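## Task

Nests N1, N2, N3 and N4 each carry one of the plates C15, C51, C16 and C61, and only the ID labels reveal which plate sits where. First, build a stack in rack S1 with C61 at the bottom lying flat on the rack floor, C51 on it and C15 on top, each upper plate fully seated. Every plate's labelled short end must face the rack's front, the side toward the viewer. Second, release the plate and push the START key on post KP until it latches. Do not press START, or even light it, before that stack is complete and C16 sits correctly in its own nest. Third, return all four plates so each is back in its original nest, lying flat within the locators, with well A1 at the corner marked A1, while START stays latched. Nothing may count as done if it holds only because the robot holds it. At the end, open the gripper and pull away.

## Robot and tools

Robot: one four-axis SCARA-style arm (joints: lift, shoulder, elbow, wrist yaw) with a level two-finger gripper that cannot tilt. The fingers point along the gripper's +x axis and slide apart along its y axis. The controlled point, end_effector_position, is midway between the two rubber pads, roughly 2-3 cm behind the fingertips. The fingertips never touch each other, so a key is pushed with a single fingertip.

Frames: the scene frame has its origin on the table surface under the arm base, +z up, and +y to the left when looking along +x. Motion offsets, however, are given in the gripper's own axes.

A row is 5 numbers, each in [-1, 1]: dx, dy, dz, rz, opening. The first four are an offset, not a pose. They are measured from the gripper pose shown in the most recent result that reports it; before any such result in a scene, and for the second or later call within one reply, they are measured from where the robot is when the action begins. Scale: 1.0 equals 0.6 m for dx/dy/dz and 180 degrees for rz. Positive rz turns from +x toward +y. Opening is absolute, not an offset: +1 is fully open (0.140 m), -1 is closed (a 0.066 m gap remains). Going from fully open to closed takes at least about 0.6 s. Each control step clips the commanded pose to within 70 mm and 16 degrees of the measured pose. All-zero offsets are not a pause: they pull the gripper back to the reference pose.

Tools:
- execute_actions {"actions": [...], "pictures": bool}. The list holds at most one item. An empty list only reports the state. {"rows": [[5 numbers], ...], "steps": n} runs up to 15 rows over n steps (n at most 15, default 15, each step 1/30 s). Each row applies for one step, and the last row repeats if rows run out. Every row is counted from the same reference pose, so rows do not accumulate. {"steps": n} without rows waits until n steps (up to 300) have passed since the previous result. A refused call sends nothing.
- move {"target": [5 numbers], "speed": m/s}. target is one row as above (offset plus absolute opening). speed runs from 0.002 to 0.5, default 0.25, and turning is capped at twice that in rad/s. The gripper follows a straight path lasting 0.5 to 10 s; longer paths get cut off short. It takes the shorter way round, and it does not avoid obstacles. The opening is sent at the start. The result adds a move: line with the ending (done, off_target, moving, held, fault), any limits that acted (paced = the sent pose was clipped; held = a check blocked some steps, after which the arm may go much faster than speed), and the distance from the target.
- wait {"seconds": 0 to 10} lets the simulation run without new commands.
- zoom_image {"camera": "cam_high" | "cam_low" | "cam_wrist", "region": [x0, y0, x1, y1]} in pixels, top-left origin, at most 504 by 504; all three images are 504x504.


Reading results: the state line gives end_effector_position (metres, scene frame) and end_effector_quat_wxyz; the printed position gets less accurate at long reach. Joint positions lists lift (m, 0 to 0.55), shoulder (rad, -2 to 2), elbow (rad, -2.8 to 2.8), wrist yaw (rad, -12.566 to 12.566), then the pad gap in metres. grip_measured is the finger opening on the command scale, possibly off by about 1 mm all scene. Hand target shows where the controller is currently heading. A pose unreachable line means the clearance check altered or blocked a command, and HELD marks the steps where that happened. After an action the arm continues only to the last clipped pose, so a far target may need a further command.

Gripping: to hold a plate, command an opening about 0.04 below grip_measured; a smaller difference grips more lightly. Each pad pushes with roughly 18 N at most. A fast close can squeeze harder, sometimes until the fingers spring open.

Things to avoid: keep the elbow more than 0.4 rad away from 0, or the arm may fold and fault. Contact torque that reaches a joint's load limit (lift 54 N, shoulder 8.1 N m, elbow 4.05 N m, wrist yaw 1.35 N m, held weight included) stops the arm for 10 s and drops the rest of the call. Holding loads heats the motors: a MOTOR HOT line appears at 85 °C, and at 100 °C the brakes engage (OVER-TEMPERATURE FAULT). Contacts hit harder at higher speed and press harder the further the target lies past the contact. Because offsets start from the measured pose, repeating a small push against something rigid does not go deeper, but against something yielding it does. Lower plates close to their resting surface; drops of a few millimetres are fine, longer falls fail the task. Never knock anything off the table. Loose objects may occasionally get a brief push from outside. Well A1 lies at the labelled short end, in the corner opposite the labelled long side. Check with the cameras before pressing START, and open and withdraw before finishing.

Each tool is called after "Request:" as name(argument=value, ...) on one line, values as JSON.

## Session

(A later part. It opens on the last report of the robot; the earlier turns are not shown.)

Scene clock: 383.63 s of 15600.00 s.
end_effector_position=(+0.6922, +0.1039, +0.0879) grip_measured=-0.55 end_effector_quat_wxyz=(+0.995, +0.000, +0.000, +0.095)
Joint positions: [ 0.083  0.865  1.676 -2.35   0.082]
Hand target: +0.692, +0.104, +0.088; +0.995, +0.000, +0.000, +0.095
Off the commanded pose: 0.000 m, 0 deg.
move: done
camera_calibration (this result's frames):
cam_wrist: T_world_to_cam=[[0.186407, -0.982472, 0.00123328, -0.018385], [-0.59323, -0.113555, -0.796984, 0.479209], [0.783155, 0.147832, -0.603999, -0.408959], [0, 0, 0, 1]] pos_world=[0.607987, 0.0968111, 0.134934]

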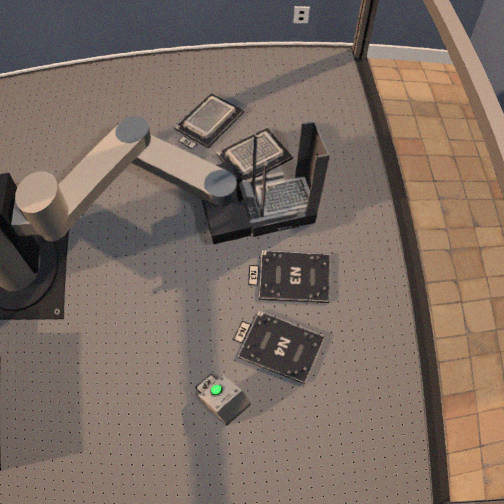

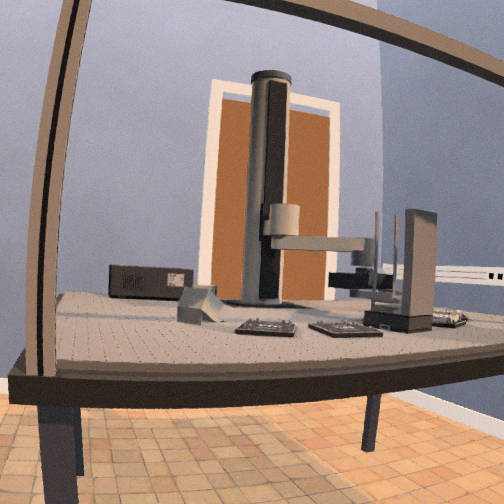

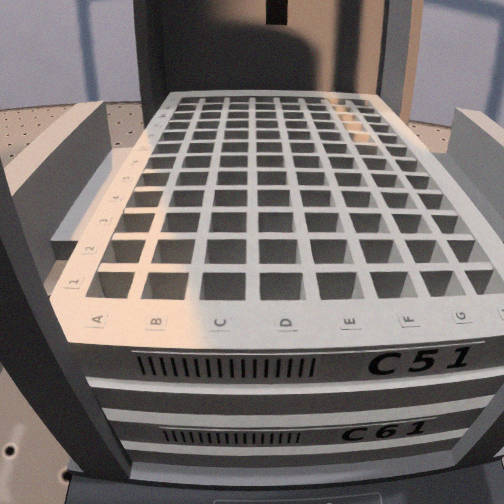

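Request:
move(target=[0,0,0.3952,0,-0.6], speed=0.35)

Request:
move(target=[-0.0345,-0.2847,0,-0.101,-0.6], speed=0.35)

Request:
move(target=[0,0,-0.4583,0,-0.6], speed=0.35)

Scene clock: 390.00 s of 15600.00 s.
end_effector_position=(+0.6922, +0.1039, +0.3251) grip_measured=-0.55 end_effector_quat_wxyz=(+0.995, +0.000, +0.000, +0.095)
Joint positions: [ 0.32   0.865  1.677 -2.35   0.082]
Hand target: +0.692, +0.104, +0.325; +0.995, +0.000, +0.000, +0.095
Off the commanded pose: 0.000 m, 0 deg.
After step 90, 2.20 s passed at rest.
move: done
camera_calibration (this result's frames):
cam_wrist: T_world_to_cam=[[0.186442, -0.982465, 0.00123328, -0.0186905], [-0.593226, -0.113576, -0.796984, 0.66822], [0.783149, 0.147859, -0.603999, -0.265722], [0, 0, 0, 1]] pos_world=[0.60799, 0.0968207, 0.372088]

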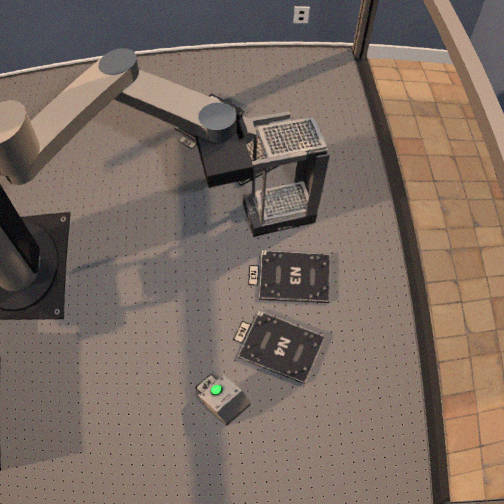

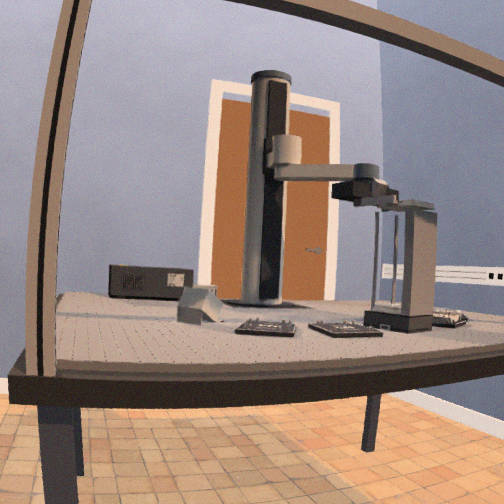

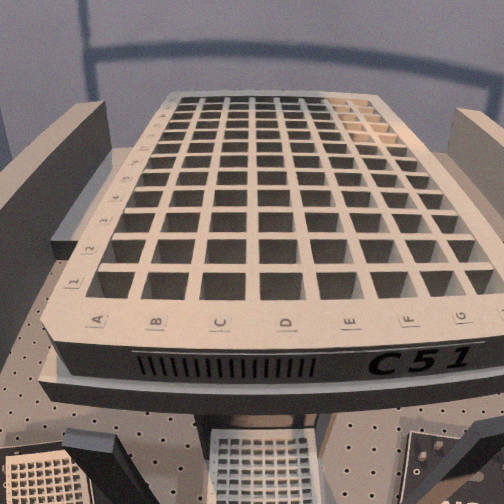

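Scene clock: 390.93 s of 15600.00 s.
end_effector_position=(+0.7041, -0.0679, +0.3251) grip_measured=-0.55 end_effector_quat_wxyz=(+0.998, +0.000, +0.000, -0.063)
Joint positions: [ 0.32   0.521  1.711 -2.359  0.082]
Hand target: +0.704, -0.068, +0.325; +0.998, +0.000, +0.000, -0.063
Off the commanded pose: 0.000 m, 0 deg.
move: done
camera_calibration (this result's frames):
cam_wrist: T_world_to_cam=[[-0.129645, -0.99156, 0.00123328, 0.0322102], [-0.599029, 0.0773311, -0.796984, 0.672834], [0.790162, -0.104064, -0.603999, -0.271708], [0, 0, 0, 1]] pos_world=[0.621916, -0.0483676, 0.372087]

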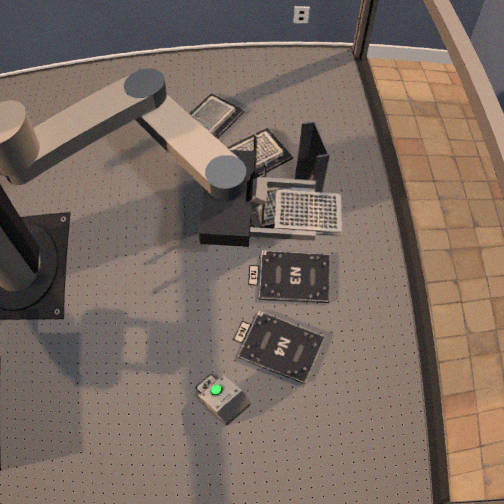

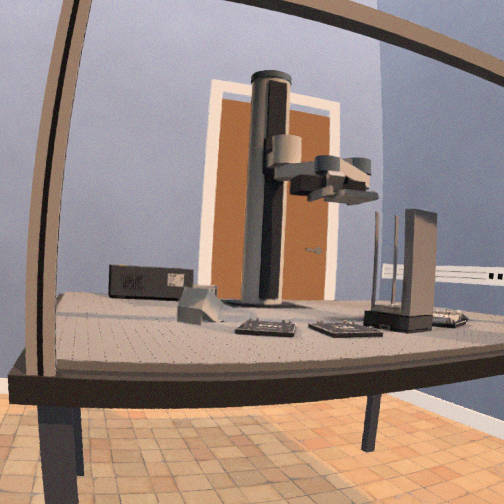

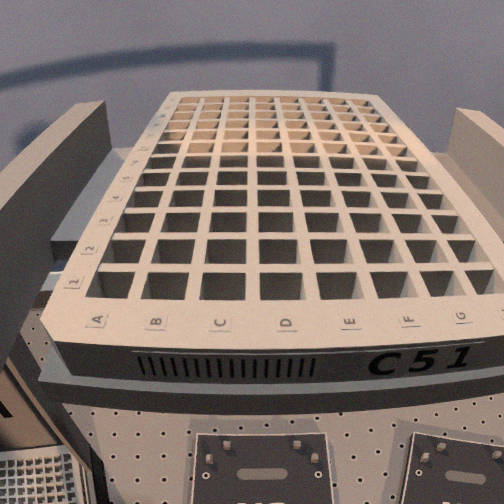

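Scene clock: 392.20 s of 15600.00 s.
end_effector_position=(+0.7041, -0.0679, +0.0500) grip_measured=-0.55 end_effector_quat_wxyz=(+0.998, +0.000, +0.000, -0.063)
Joint positions: [ 0.045  0.521  1.711 -2.359  0.082]
Hand target: +0.704, -0.068, +0.050; +0.998, +0.000, +0.000, -0.063
Off the commanded pose: 0.000 m, 0 deg.
move: done
camera_calibration (this result's frames):
cam_wrist: T_world_to_cam=[[-0.129673, -0.991556, 0.00123328, 0.032563], [-0.599027, 0.0773482, -0.796984, 0.453629], [0.790159, -0.104086, -0.603999, -0.437825], [0, 0, 0, 1]] pos_world=[0.62191, -0.048371, 0.0970491]

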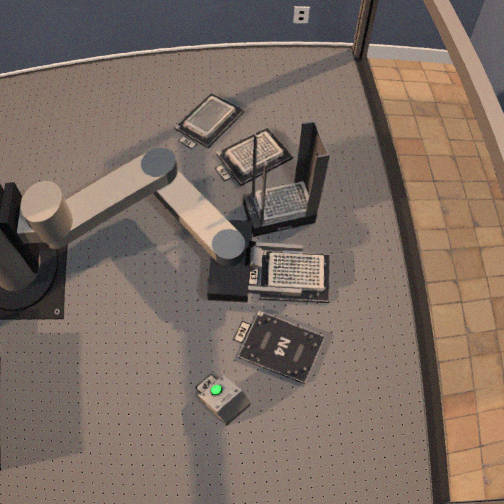

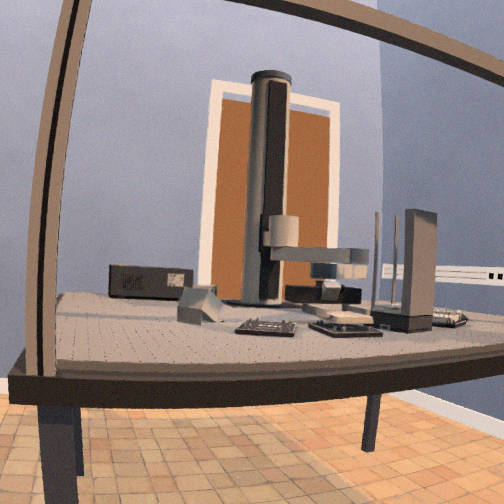

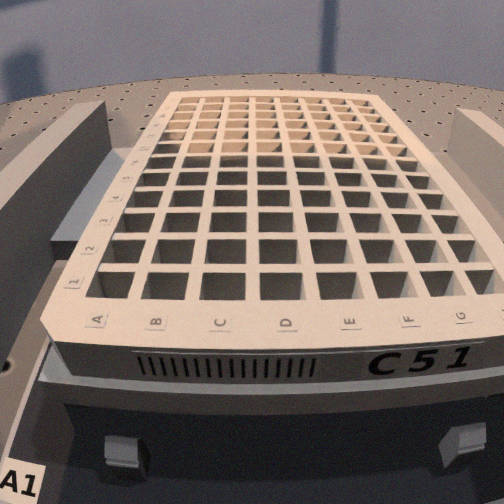

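Request:
move(target=[0.0003,0,-0.0266,0,-0.6], speed=0.03)

Request:
execute_actions(actions=[{"rows":[[0,0,0,0,-0.57],[0,0,0,0,-0.55],[0,0,0,0,-0.53],[0,0,0,0,-0.5],[0,0,0,0,0.1]],"steps":14}])

Request:
move(target=[-0.1833,0,0.0533,0,0.1], speed=0.4)

Request:
move(target=[-0.0632,0.2189,0,0.101,0.1], speed=0.5)

Scene clock: 403.20 s of 15600.00 s.
end_effector_position=(+0.7043, -0.0678, +0.0340) grip_measured=-0.55 end_effector_quat_wxyz=(+0.998, +0.000, +0.000, -0.063)
Joint positions: [ 0.029  0.52   1.712 -2.359  0.082]
Hand target: +0.704, -0.068, +0.034; +0.998, +0.000, +0.000, -0.063
Off the commanded pose: 0.000 m, 0 deg.
After step 90, 7.23 s passed at rest.
move: done
camera_calibration (this result's frames):
cam_wrist: T_world_to_cam=[[-0.129088, -0.991632, 0.00123328, 0.0323319], [-0.599073, 0.0769947, -0.796984, 0.440966], [0.79022, -0.10362, -0.603999, -0.447636], [0, 0, 0, 1]] pos_world=[0.622076, -0.0482749, 0.0810312]

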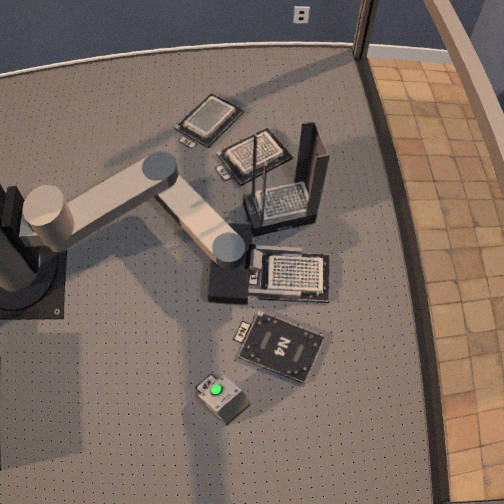

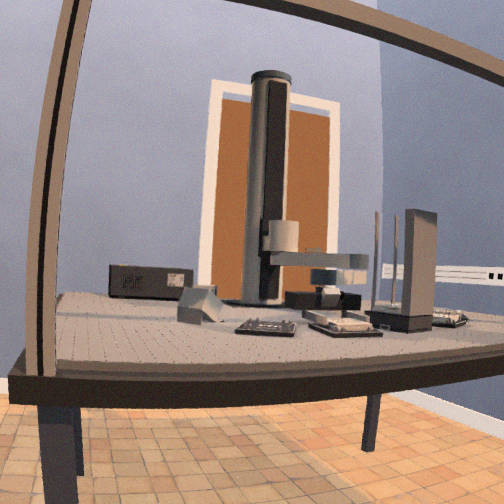

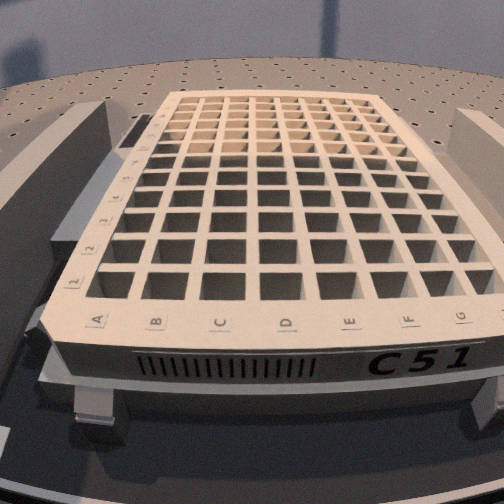

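Scene clock: 403.67 s of 15600.00 s.
end_effector_position=(+0.7043, -0.0678, +0.0340) grip_measured=+0.10 end_effector_quat_wxyz=(+0.998, +0.000, +0.000, -0.063)
Joint positions: [ 0.029  0.52   1.712 -2.359  0.107]
Hand target: +0.704, -0.068, +0.034; +0.998, +0.000, +0.000, -0.063
Off the commanded pose: 0.000 m, 0 deg.
Steps of this call (steps 1 to 14: all 14 steps of this action). Readings (end_effector_position):
1: (+0.7043, -0.0678, +0.0340)
2: (+0.7043, -0.0678, +0.0340)
4: (+0.7043, -0.0678, +0.0340)
8: (+0.7043, -0.0678, +0.0340)
14: the state above
camera_calibration (this result's frames):
cam_wrist: T_world_to_cam=[[-0.129062, -0.991636, 0.00123328, 0.0323275], [-0.599075, 0.076979, -0.796984, 0.440965], [0.790223, -0.1036, -0.603999, -0.447638], [0, 0, 0, 1]] pos_world=[0.622077, -0.048263, 0.0810295]

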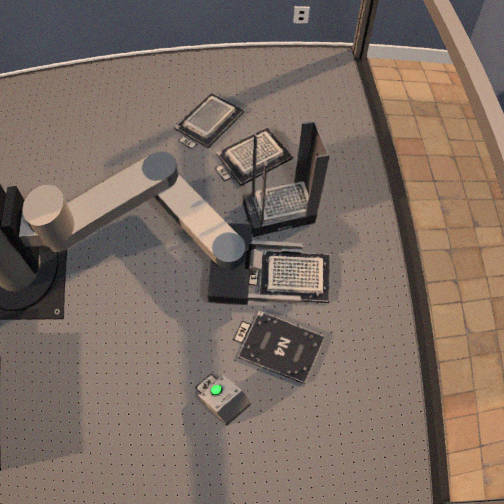

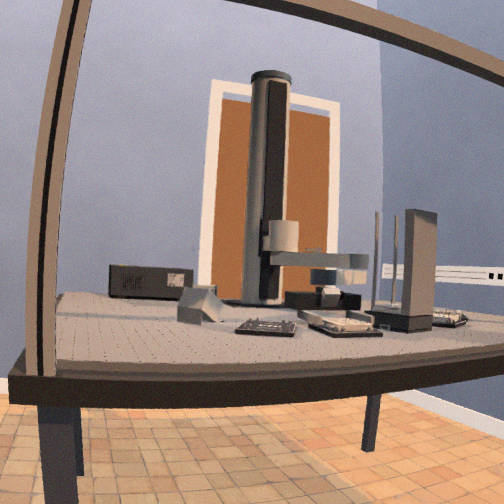

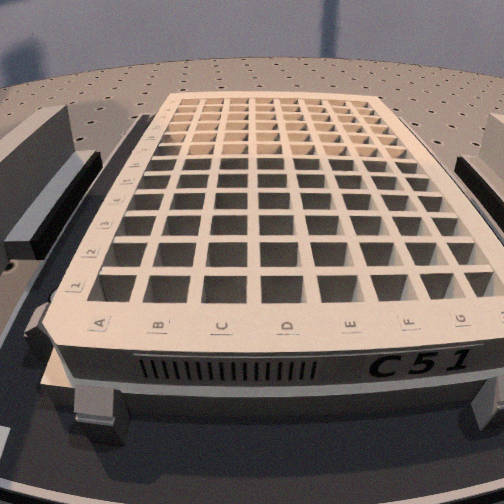

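Scene clock: 404.70 s of 15600.00 s.
end_effector_position=(+0.5952, -0.0539, +0.0661) grip_measured=+0.10 end_effector_quat_wxyz=(+0.998, +0.000, +0.000, -0.063)
Joint positions: [ 0.061  0.752  1.145 -2.023  0.107]
Hand target: +0.595, -0.054, +0.066; +0.998, +0.000, +0.000, -0.063
Off the commanded pose: 0.000 m, 0 deg.
move: done
camera_calibration (this result's frames):
cam_wrist: T_world_to_cam=[[-0.129494, -0.991579, 0.00123328, 0.0322262], [-0.599041, 0.07724, -0.796984, 0.400041], [0.790178, -0.103944, -0.603999, -0.340616], [0, 0, 0, 1]] pos_world=[0.512961, -0.0343492, 0.113055]

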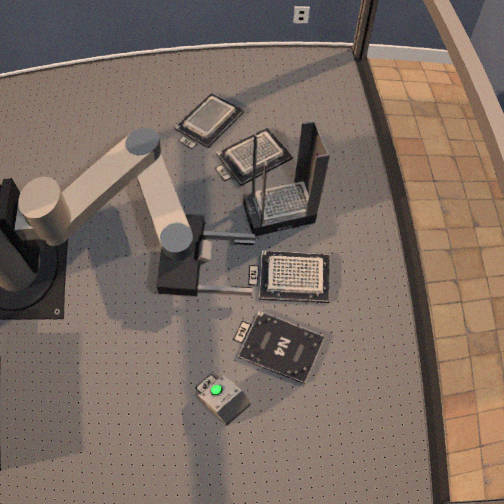

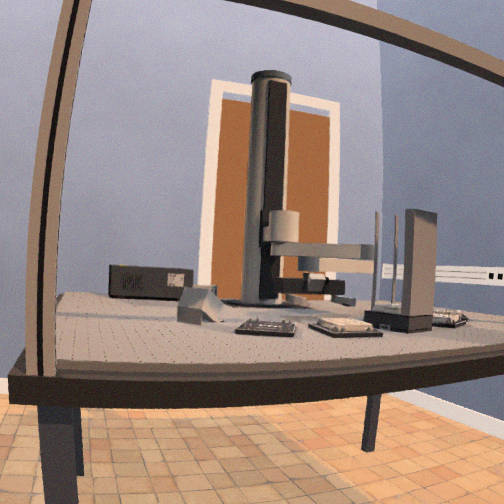

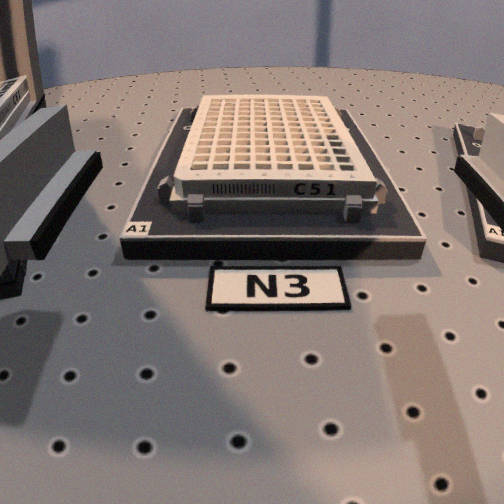

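Scene clock: 405.53 s of 15600.00 s.
end_effector_position=(+0.5742, +0.0814, +0.0661) grip_measured=+0.10 end_effector_quat_wxyz=(+0.995, +0.000, +0.000, +0.096)
Joint positions: [ 0.061  1.113  1.07  -1.992  0.107]
Hand target: +0.574, +0.081, +0.066; +0.995, +0.000, +0.000, +0.095
Off the commanded pose: 0.000 m, 0 deg.
move: done
camera_calibration (this result's frames):
cam_wrist: T_world_to_cam=[[0.187213, -0.982319, 0.00123328, -0.018914], [-0.593136, -0.114042, -0.796984, 0.38921], [0.783033, 0.148474, -0.603999, -0.326428], [0, 0, 0, 1]] pos_world=[0.489999, 0.074273, 0.113055]

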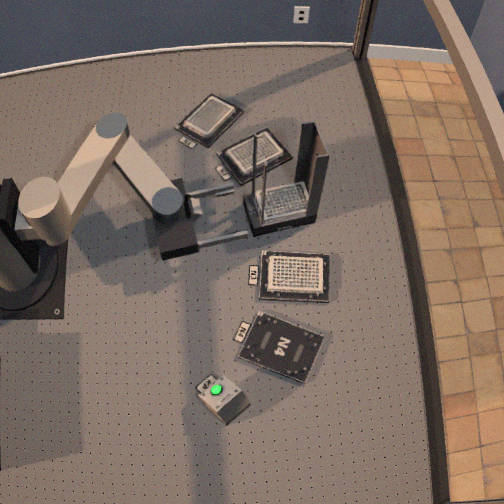

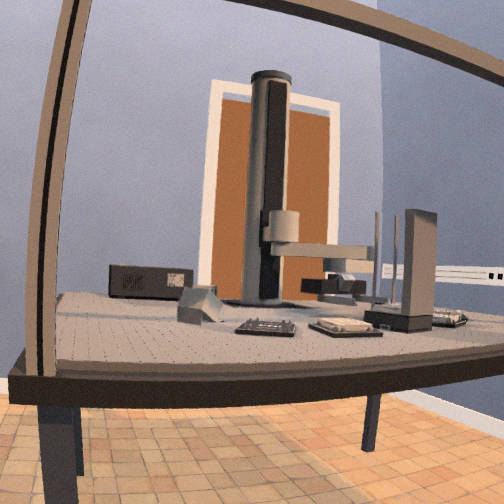

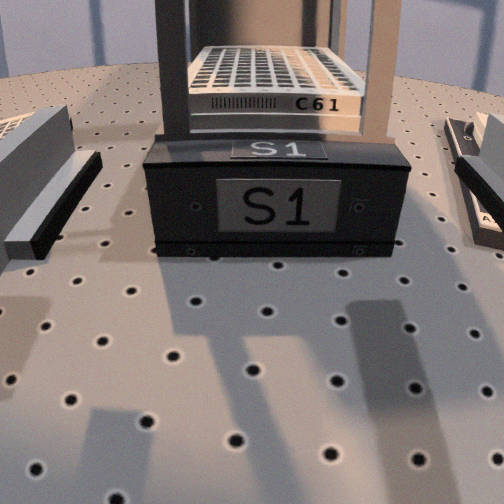

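Request:
move(target=[0.2002,-0.0004,0,-0.0004,0.1], speed=0.3)

Request:
execute_actions(actions=[{"rows":[[0,0,0,0,-0.48]],"steps":10}], pictures=false)

Request:
execute_actions(actions=[{"rows":[[0,0,0,0,-0.5],[0,0,0,0,-0.515],[0,0,0,0,-0.53],[0,0,0,0,-0.54],[0,0,0,0,-0.55],[0,0,0,0,-0.56],[0,0,0,0,-0.57],[0,0,0,0,-0.58],[0,0,0,0,-0.59],[0,0,0,0,-0.6]],"steps":12}], pictures=false)

Request:
move(target=[0,0,0.4315,0,-0.6], speed=0.3)

Request:
move(target=[-0.1598,-0.5434,0,-0.2119,-0.6], speed=0.35)

Request:
move(target=[0,0,-0.4583,0,-0.6], speed=0.35)

Request:
zoom_image(camera="cam_wrist", region=[110, 130, 430, 420])

Scene clock: 419.93 s of 15600.00 s.
end_effector_position=(+0.6922, +0.1040, +0.0661) grip_measured=+0.10 end_effector_quat_wxyz=(+0.995, +0.000, +0.000, +0.095)
Joint positions: [ 0.061  0.865  1.677 -2.351  0.107]
Hand target: +0.692, +0.104, +0.066; +0.995, +0.000, +0.000, +0.095
Off the commanded pose: 0.000 m, 0 deg.
After step 90, 10.53 s passed at rest.
move: done
camera_calibration (this result's frames):
cam_wrist: T_world_to_cam=[[0.186409, -0.982471, 0.00123328, -0.0182405], [-0.593229, -0.113557, -0.796984, 0.461797], [0.783154, 0.147833, -0.603999, -0.422184], [0, 0, 0, 1]] pos_world=[0.607987, 0.0969323, 0.113069]

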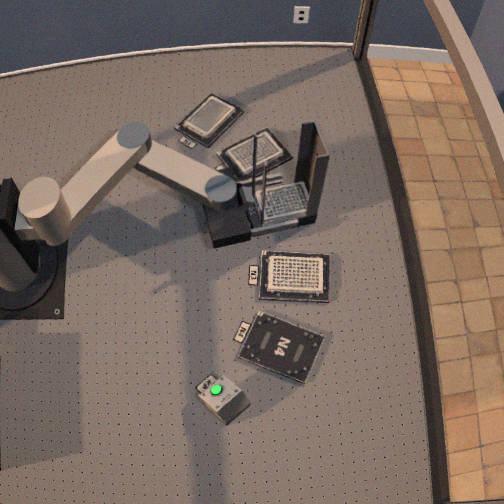

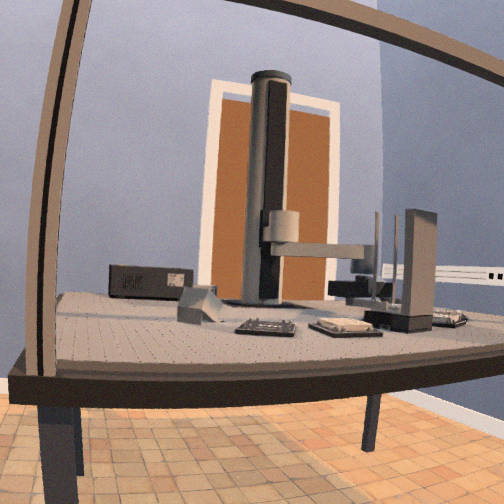

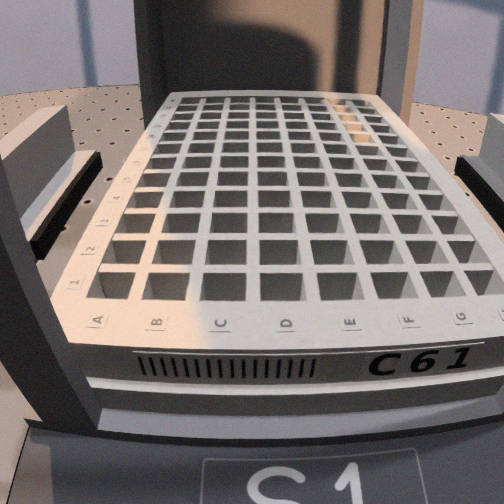

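Scene clock: 420.27 s of 15600.00 s.
end_effector_position=(+0.6922, +0.1040, +0.0661) grip_measured=-0.48 end_effector_quat_wxyz=(+0.995, +0.000, +0.000, +0.095)
Joint positions: [ 0.061  0.865  1.677 -2.351  0.085]
Hand target: +0.692, +0.104, +0.066; +0.995, +0.000, +0.000, +0.095
Off the commanded pose: 0.000 m, 0 deg.
Steps of this call (steps 1 to 10: all 10 steps of this action). Readings (end_effector_position):
1: (+0.6922, +0.1040, +0.0661)
2: (+0.6922, +0.1040, +0.0661)
4: (+0.6922, +0.1040, +0.0661)
8: (+0.6922, +0.1040, +0.0661)
10: the state above

Scene clock: 420.67 s of 15600.00 s.
end_effector_position=(+0.6922, +0.1040, +0.0661) grip_measured=-0.55 end_effector_quat_wxyz=(+0.995, +0.000, +0.000, +0.095)
Joint positions: [ 0.061  0.865  1.677 -2.351  0.082]
Hand target: +0.692, +0.104, +0.066; +0.995, +0.000, +0.000, +0.095
Off the commanded pose: 0.000 m, 0 deg.
Steps of this call (steps 1 to 12: all 12 steps of this action). Readings (end_effector_position):
1: (+0.6922, +0.1040, +0.0661)
2: (+0.6922, +0.1040, +0.0661)
4: (+0.6922, +0.1040, +0.0661)
8: (+0.6922, +0.1040, +0.0661)
12: the state above

Scene clock: 422.23 s of 15600.00 s.
end_effector_position=(+0.6922, +0.1040, +0.3250) grip_measured=-0.55 end_effector_quat_wxyz=(+0.995, +0.000, +0.000, +0.095)
Joint positions: [ 0.32   0.865  1.677 -2.351  0.082]
Hand target: +0.692, +0.104, +0.325; +0.995, +0.000, +0.000, +0.095
Off the commanded pose: 0.000 m, 0 deg.
move: done
camera_calibration (this result's frames):
cam_wrist: T_world_to_cam=[[0.186439, -0.982466, 0.00123328, -0.0185697], [-0.593226, -0.113575, -0.796984, 0.668166], [0.78315, 0.147857, -0.603999, -0.265792], [0, 0, 0, 1]] pos_world=[0.60799, 0.0969419, 0.372003]

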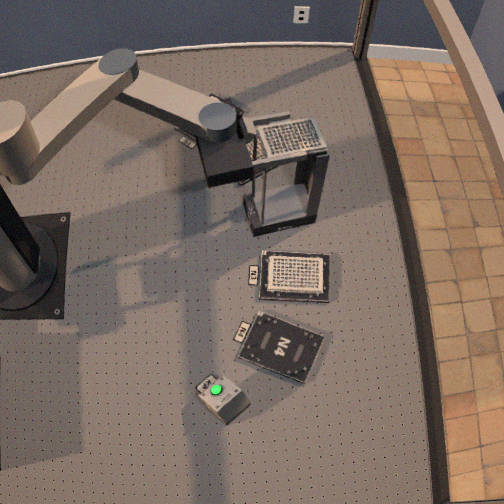

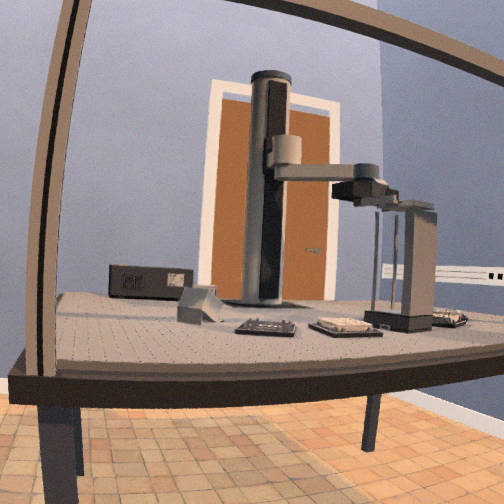

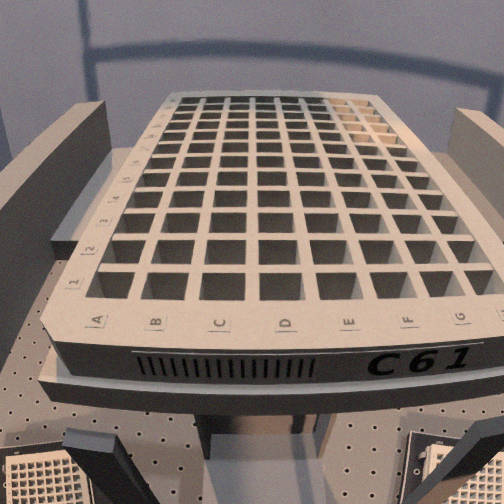

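Scene clock: 423.67 s of 15600.00 s.
end_effector_position=(+0.6596, -0.2344, +0.3250) grip_measured=-0.55 end_effector_quat_wxyz=(+0.972, +0.000, +0.000, -0.235)
Joint positions: [ 0.32   0.194  1.741 -2.41   0.082]
Hand target: +0.660, -0.234, +0.325; +0.972, +0.000, +0.000, -0.235
Off the commanded pose: 0.000 m, 0 deg.
move: done
camera_calibration (this result's frames):
cam_wrist: T_world_to_cam=[[-0.460183, -0.887823, 0.00123328, 0.10371], [-0.536697, 0.277078, -0.796984, 0.664683], [0.707239, -0.367421, -0.603999, -0.26095], [0, 0, 0, 1]] pos_world=[0.589013, -0.187971, 0.372]

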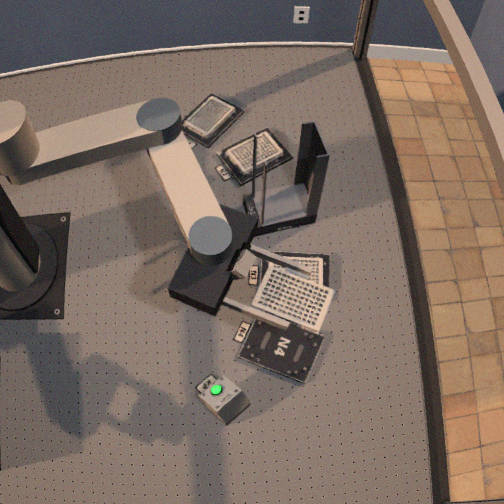

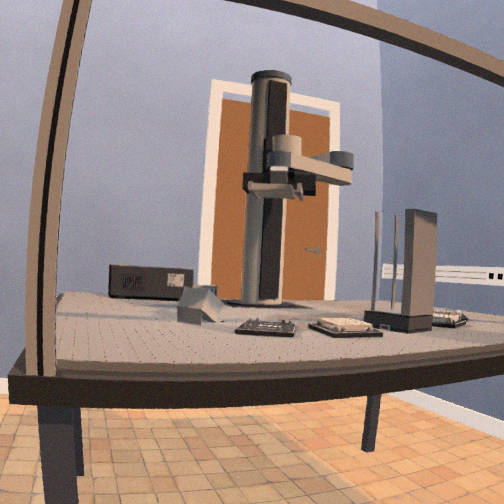

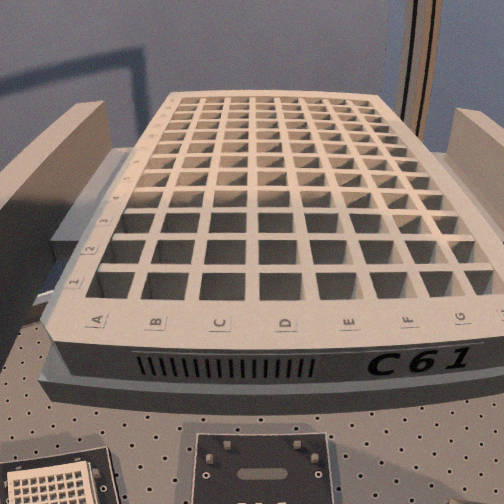

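Scene clock: 424.93 s of 15600.00 s.
end_effector_position=(+0.6596, -0.2344, +0.0500) grip_measured=-0.55 end_effector_quat_wxyz=(+0.972, +0.000, +0.000, -0.235)
Joint positions: [ 0.045  0.194  1.741 -2.41   0.082]
Hand target: +0.660, -0.234, +0.050; +0.972, +0.000, +0.000, -0.235
Off the commanded pose: 0.000 m, 0 deg.
move: done
camera_calibration (this result's frames):
cam_wrist: T_world_to_cam=[[-0.460204, -0.887812, 0.00123328, 0.104062], [-0.536691, 0.277091, -0.796984, 0.445476], [0.70723, -0.367437, -0.603999, -0.427066], [0, 0, 0, 1]] pos_world=[0.589007, -0.18797, 0.0969619]

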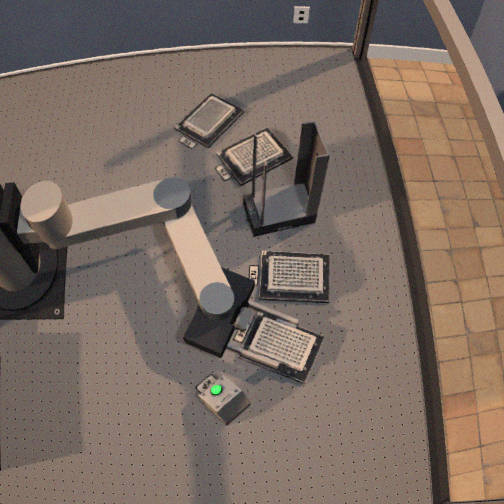

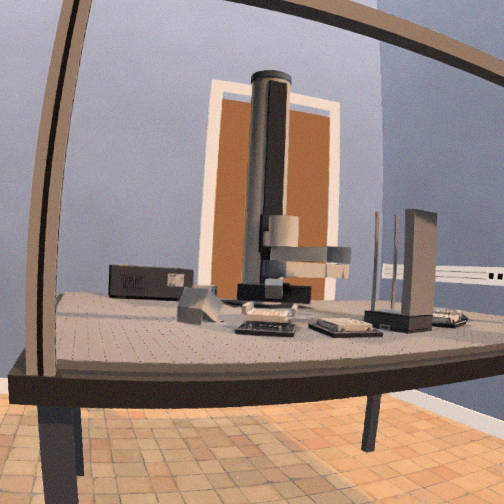

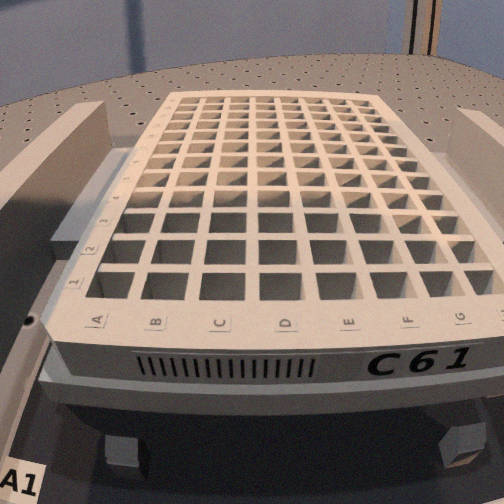

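Region (110, 130, 430, 420) of cam_wrist's 504x504 image, scaled by 1.575, with more detail than that image has; it fills the top 457 rows of this view, and the rest is white.

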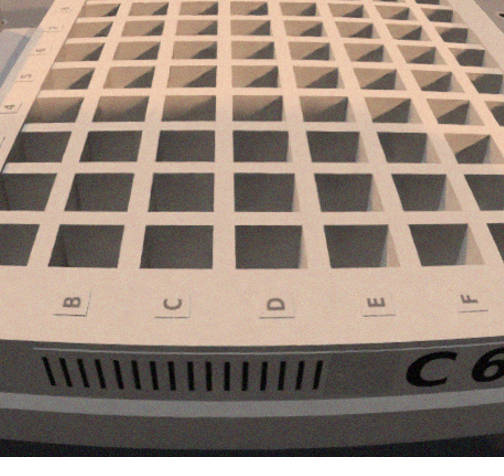

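Request:
move(target=[0.0005,-0.0003,-0.0263,-0.0002,-0.6], speed=0.03)

Request:
execute_actions(actions=[{"rows":[[0,0,0,0,-0.57],[0,0,0,0,-0.55],[0,0,0,0,-0.53],[0,0,0,0,-0.5],[0,0,0,0,0.1]],"steps":14}])

Request:
move(target=[-0.22,0,0.12,0,0.1], speed=0.4)

Request:
zoom_image(camera="cam_high", region=[160, 80, 340, 250])

Request:
zoom_image(camera="cam_high", region=[180, 240, 350, 430])

Request:
zoom_image(camera="cam_low", region=[220, 290, 480, 350])

Scene clock: 432.33 s of 15600.00 s.
end_effector_position=(+0.6598, -0.2345, +0.0341) grip_measured=-0.55 end_effector_quat_wxyz=(+0.972, +0.000, +0.000, -0.235)
Joint positions: [ 0.029  0.193  1.742 -2.411  0.082]
Hand target: +0.660, -0.235, +0.034; +0.972, +0.000, +0.000, -0.236
Off the commanded pose: 0.000 m, 0 deg.
After step 90, 3.63 s passed at rest.
move: done
camera_calibration (this result's frames):
cam_wrist: T_world_to_cam=[[-0.460237, -0.887795, 0.00123328, 0.104093], [-0.536681, 0.277111, -0.796984, 0.433018], [0.707217, -0.367464, -0.603999, -0.436849], [0, 0, 0, 1]] pos_world=[0.589247, -0.188106, 0.0811241]

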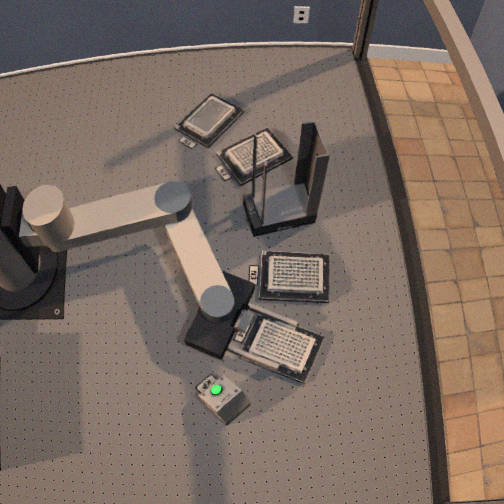

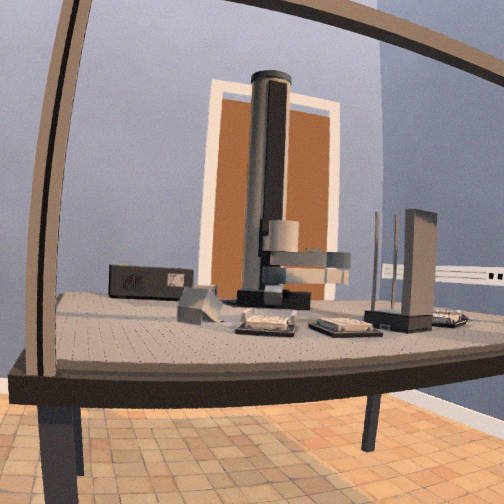

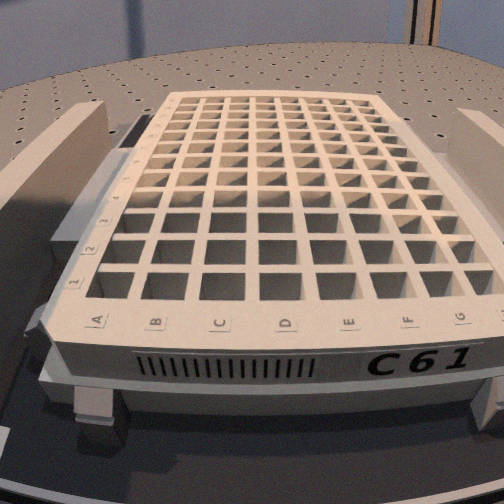

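Scene clock: 432.80 s of 15600.00 s.
end_effector_position=(+0.6599, -0.2345, +0.0341) grip_measured=+0.10 end_effector_quat_wxyz=(+0.972, +0.000, +0.000, -0.235)
Joint positions: [ 0.029  0.193  1.742 -2.411  0.107]
Hand target: +0.660, -0.235, +0.034; +0.972, +0.000, +0.000, -0.235
Off the commanded pose: 0.000 m, 0 deg.
Steps of this call (steps 1 to 14: all 14 steps of this action). Readings (end_effector_position):
1: (+0.6598, -0.2345, +0.0341)
2: (+0.6599, -0.2345, +0.0341)
4: (+0.6599, -0.2345, +0.0341)
8: (+0.6599, -0.2345, +0.0341)
14: the state above
camera_calibration (this result's frames):
cam_wrist: T_world_to_cam=[[-0.460216, -0.887806, 0.00123328, 0.10409], [-0.536687, 0.277098, -0.796984, 0.433018], [0.707226, -0.367447, -0.603999, -0.436851], [0, 0, 0, 1]] pos_world=[0.589251, -0.188096, 0.0811224]

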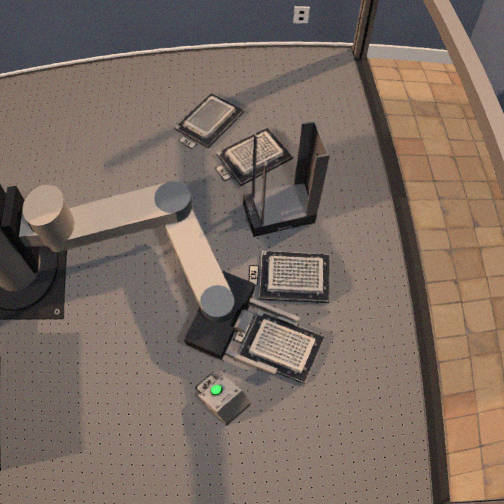

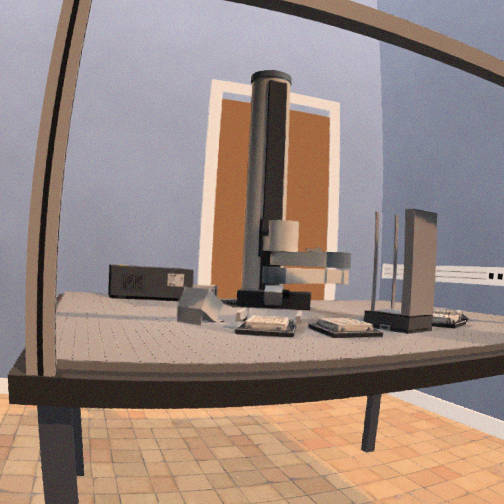

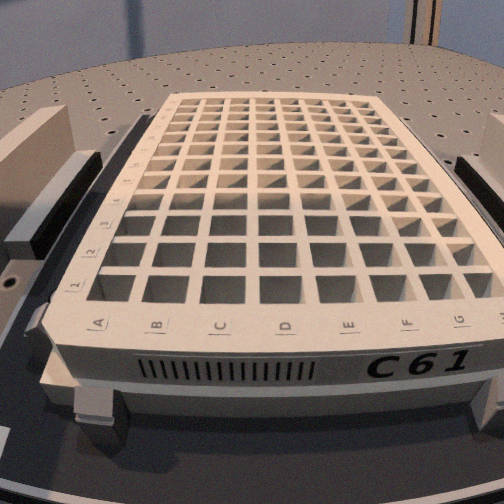

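Scene clock: 433.90 s of 15600.00 s.
end_effector_position=(+0.5425, -0.1741, +0.1062) grip_measured=+0.10 end_effector_quat_wxyz=(+0.972, +0.000, +0.000, -0.236)
Joint positions: [ 0.101  0.483  1.067 -2.026  0.107]
Hand target: +0.543, -0.174, +0.106; +0.972, +0.000, +0.000, -0.235
Off the commanded pose: 0.000 m, 0 deg.
move: done
camera_calibration (this result's frames):
cam_wrist: T_world_to_cam=[[-0.460539, -0.887639, 0.00123328, 0.103854], [-0.536586, 0.277293, -0.796984, 0.410673], [0.707092, -0.367704, -0.603999, -0.288086], [0, 0, 0, 1]] pos_world=[0.471894, -0.127623, 0.153168]

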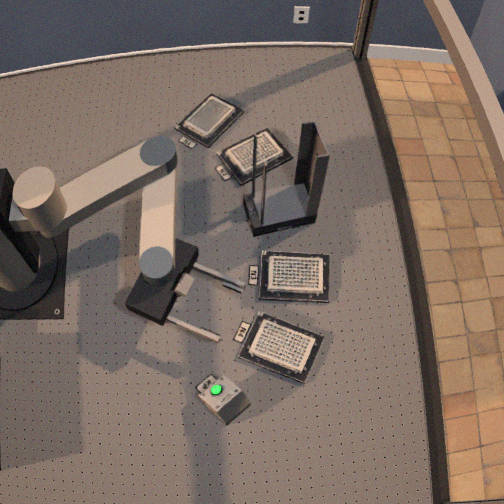

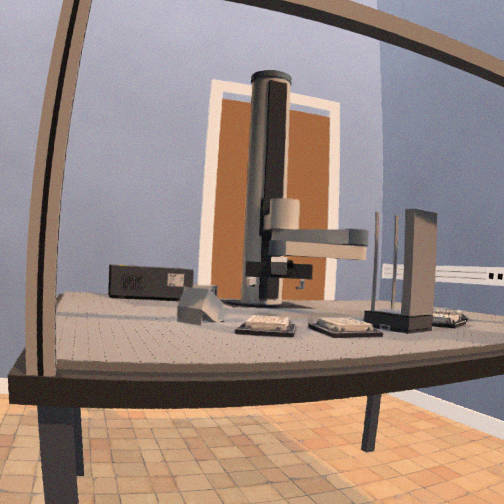

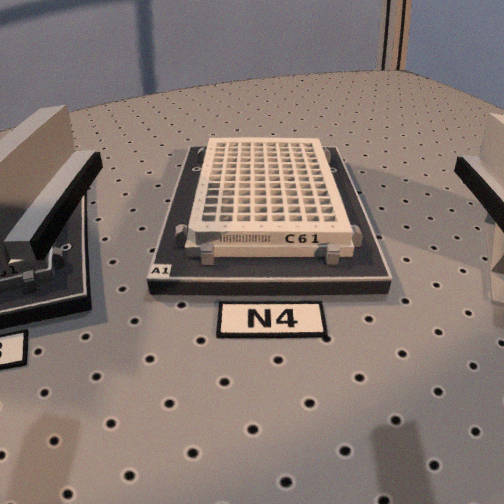

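Region (160, 80, 340, 250) of cam_high's 504x504 image, scaled by 2.800, with more detail than that image has.

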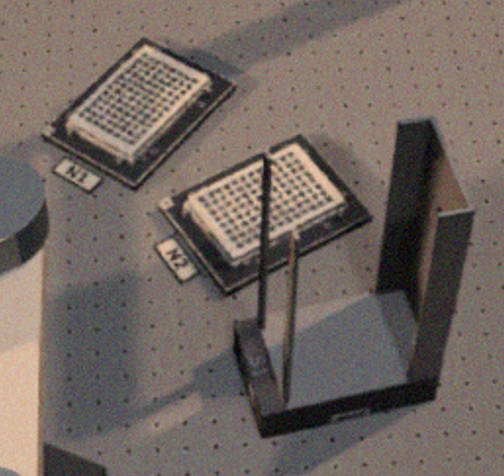

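Region (180, 240, 350, 430) of cam_high's 504x504 image, scaled by 2.653, with more detail than that image has; it fills the left 451 columns of this view, and the rest is white.

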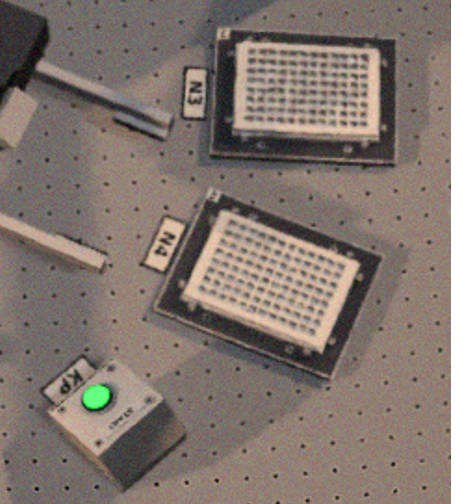

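Region (220, 290, 480, 350) of cam_low's 504x504 image, scaled by 1.938, with more detail than that image has; it fills the top 116 rows of this view, and the rest is white.

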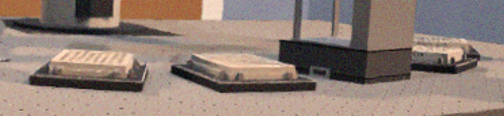

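All four plates are seated, START is still lit, and the arm is clear.

Request:
finished_scene(scene=2)

The scene is finished: the task was done.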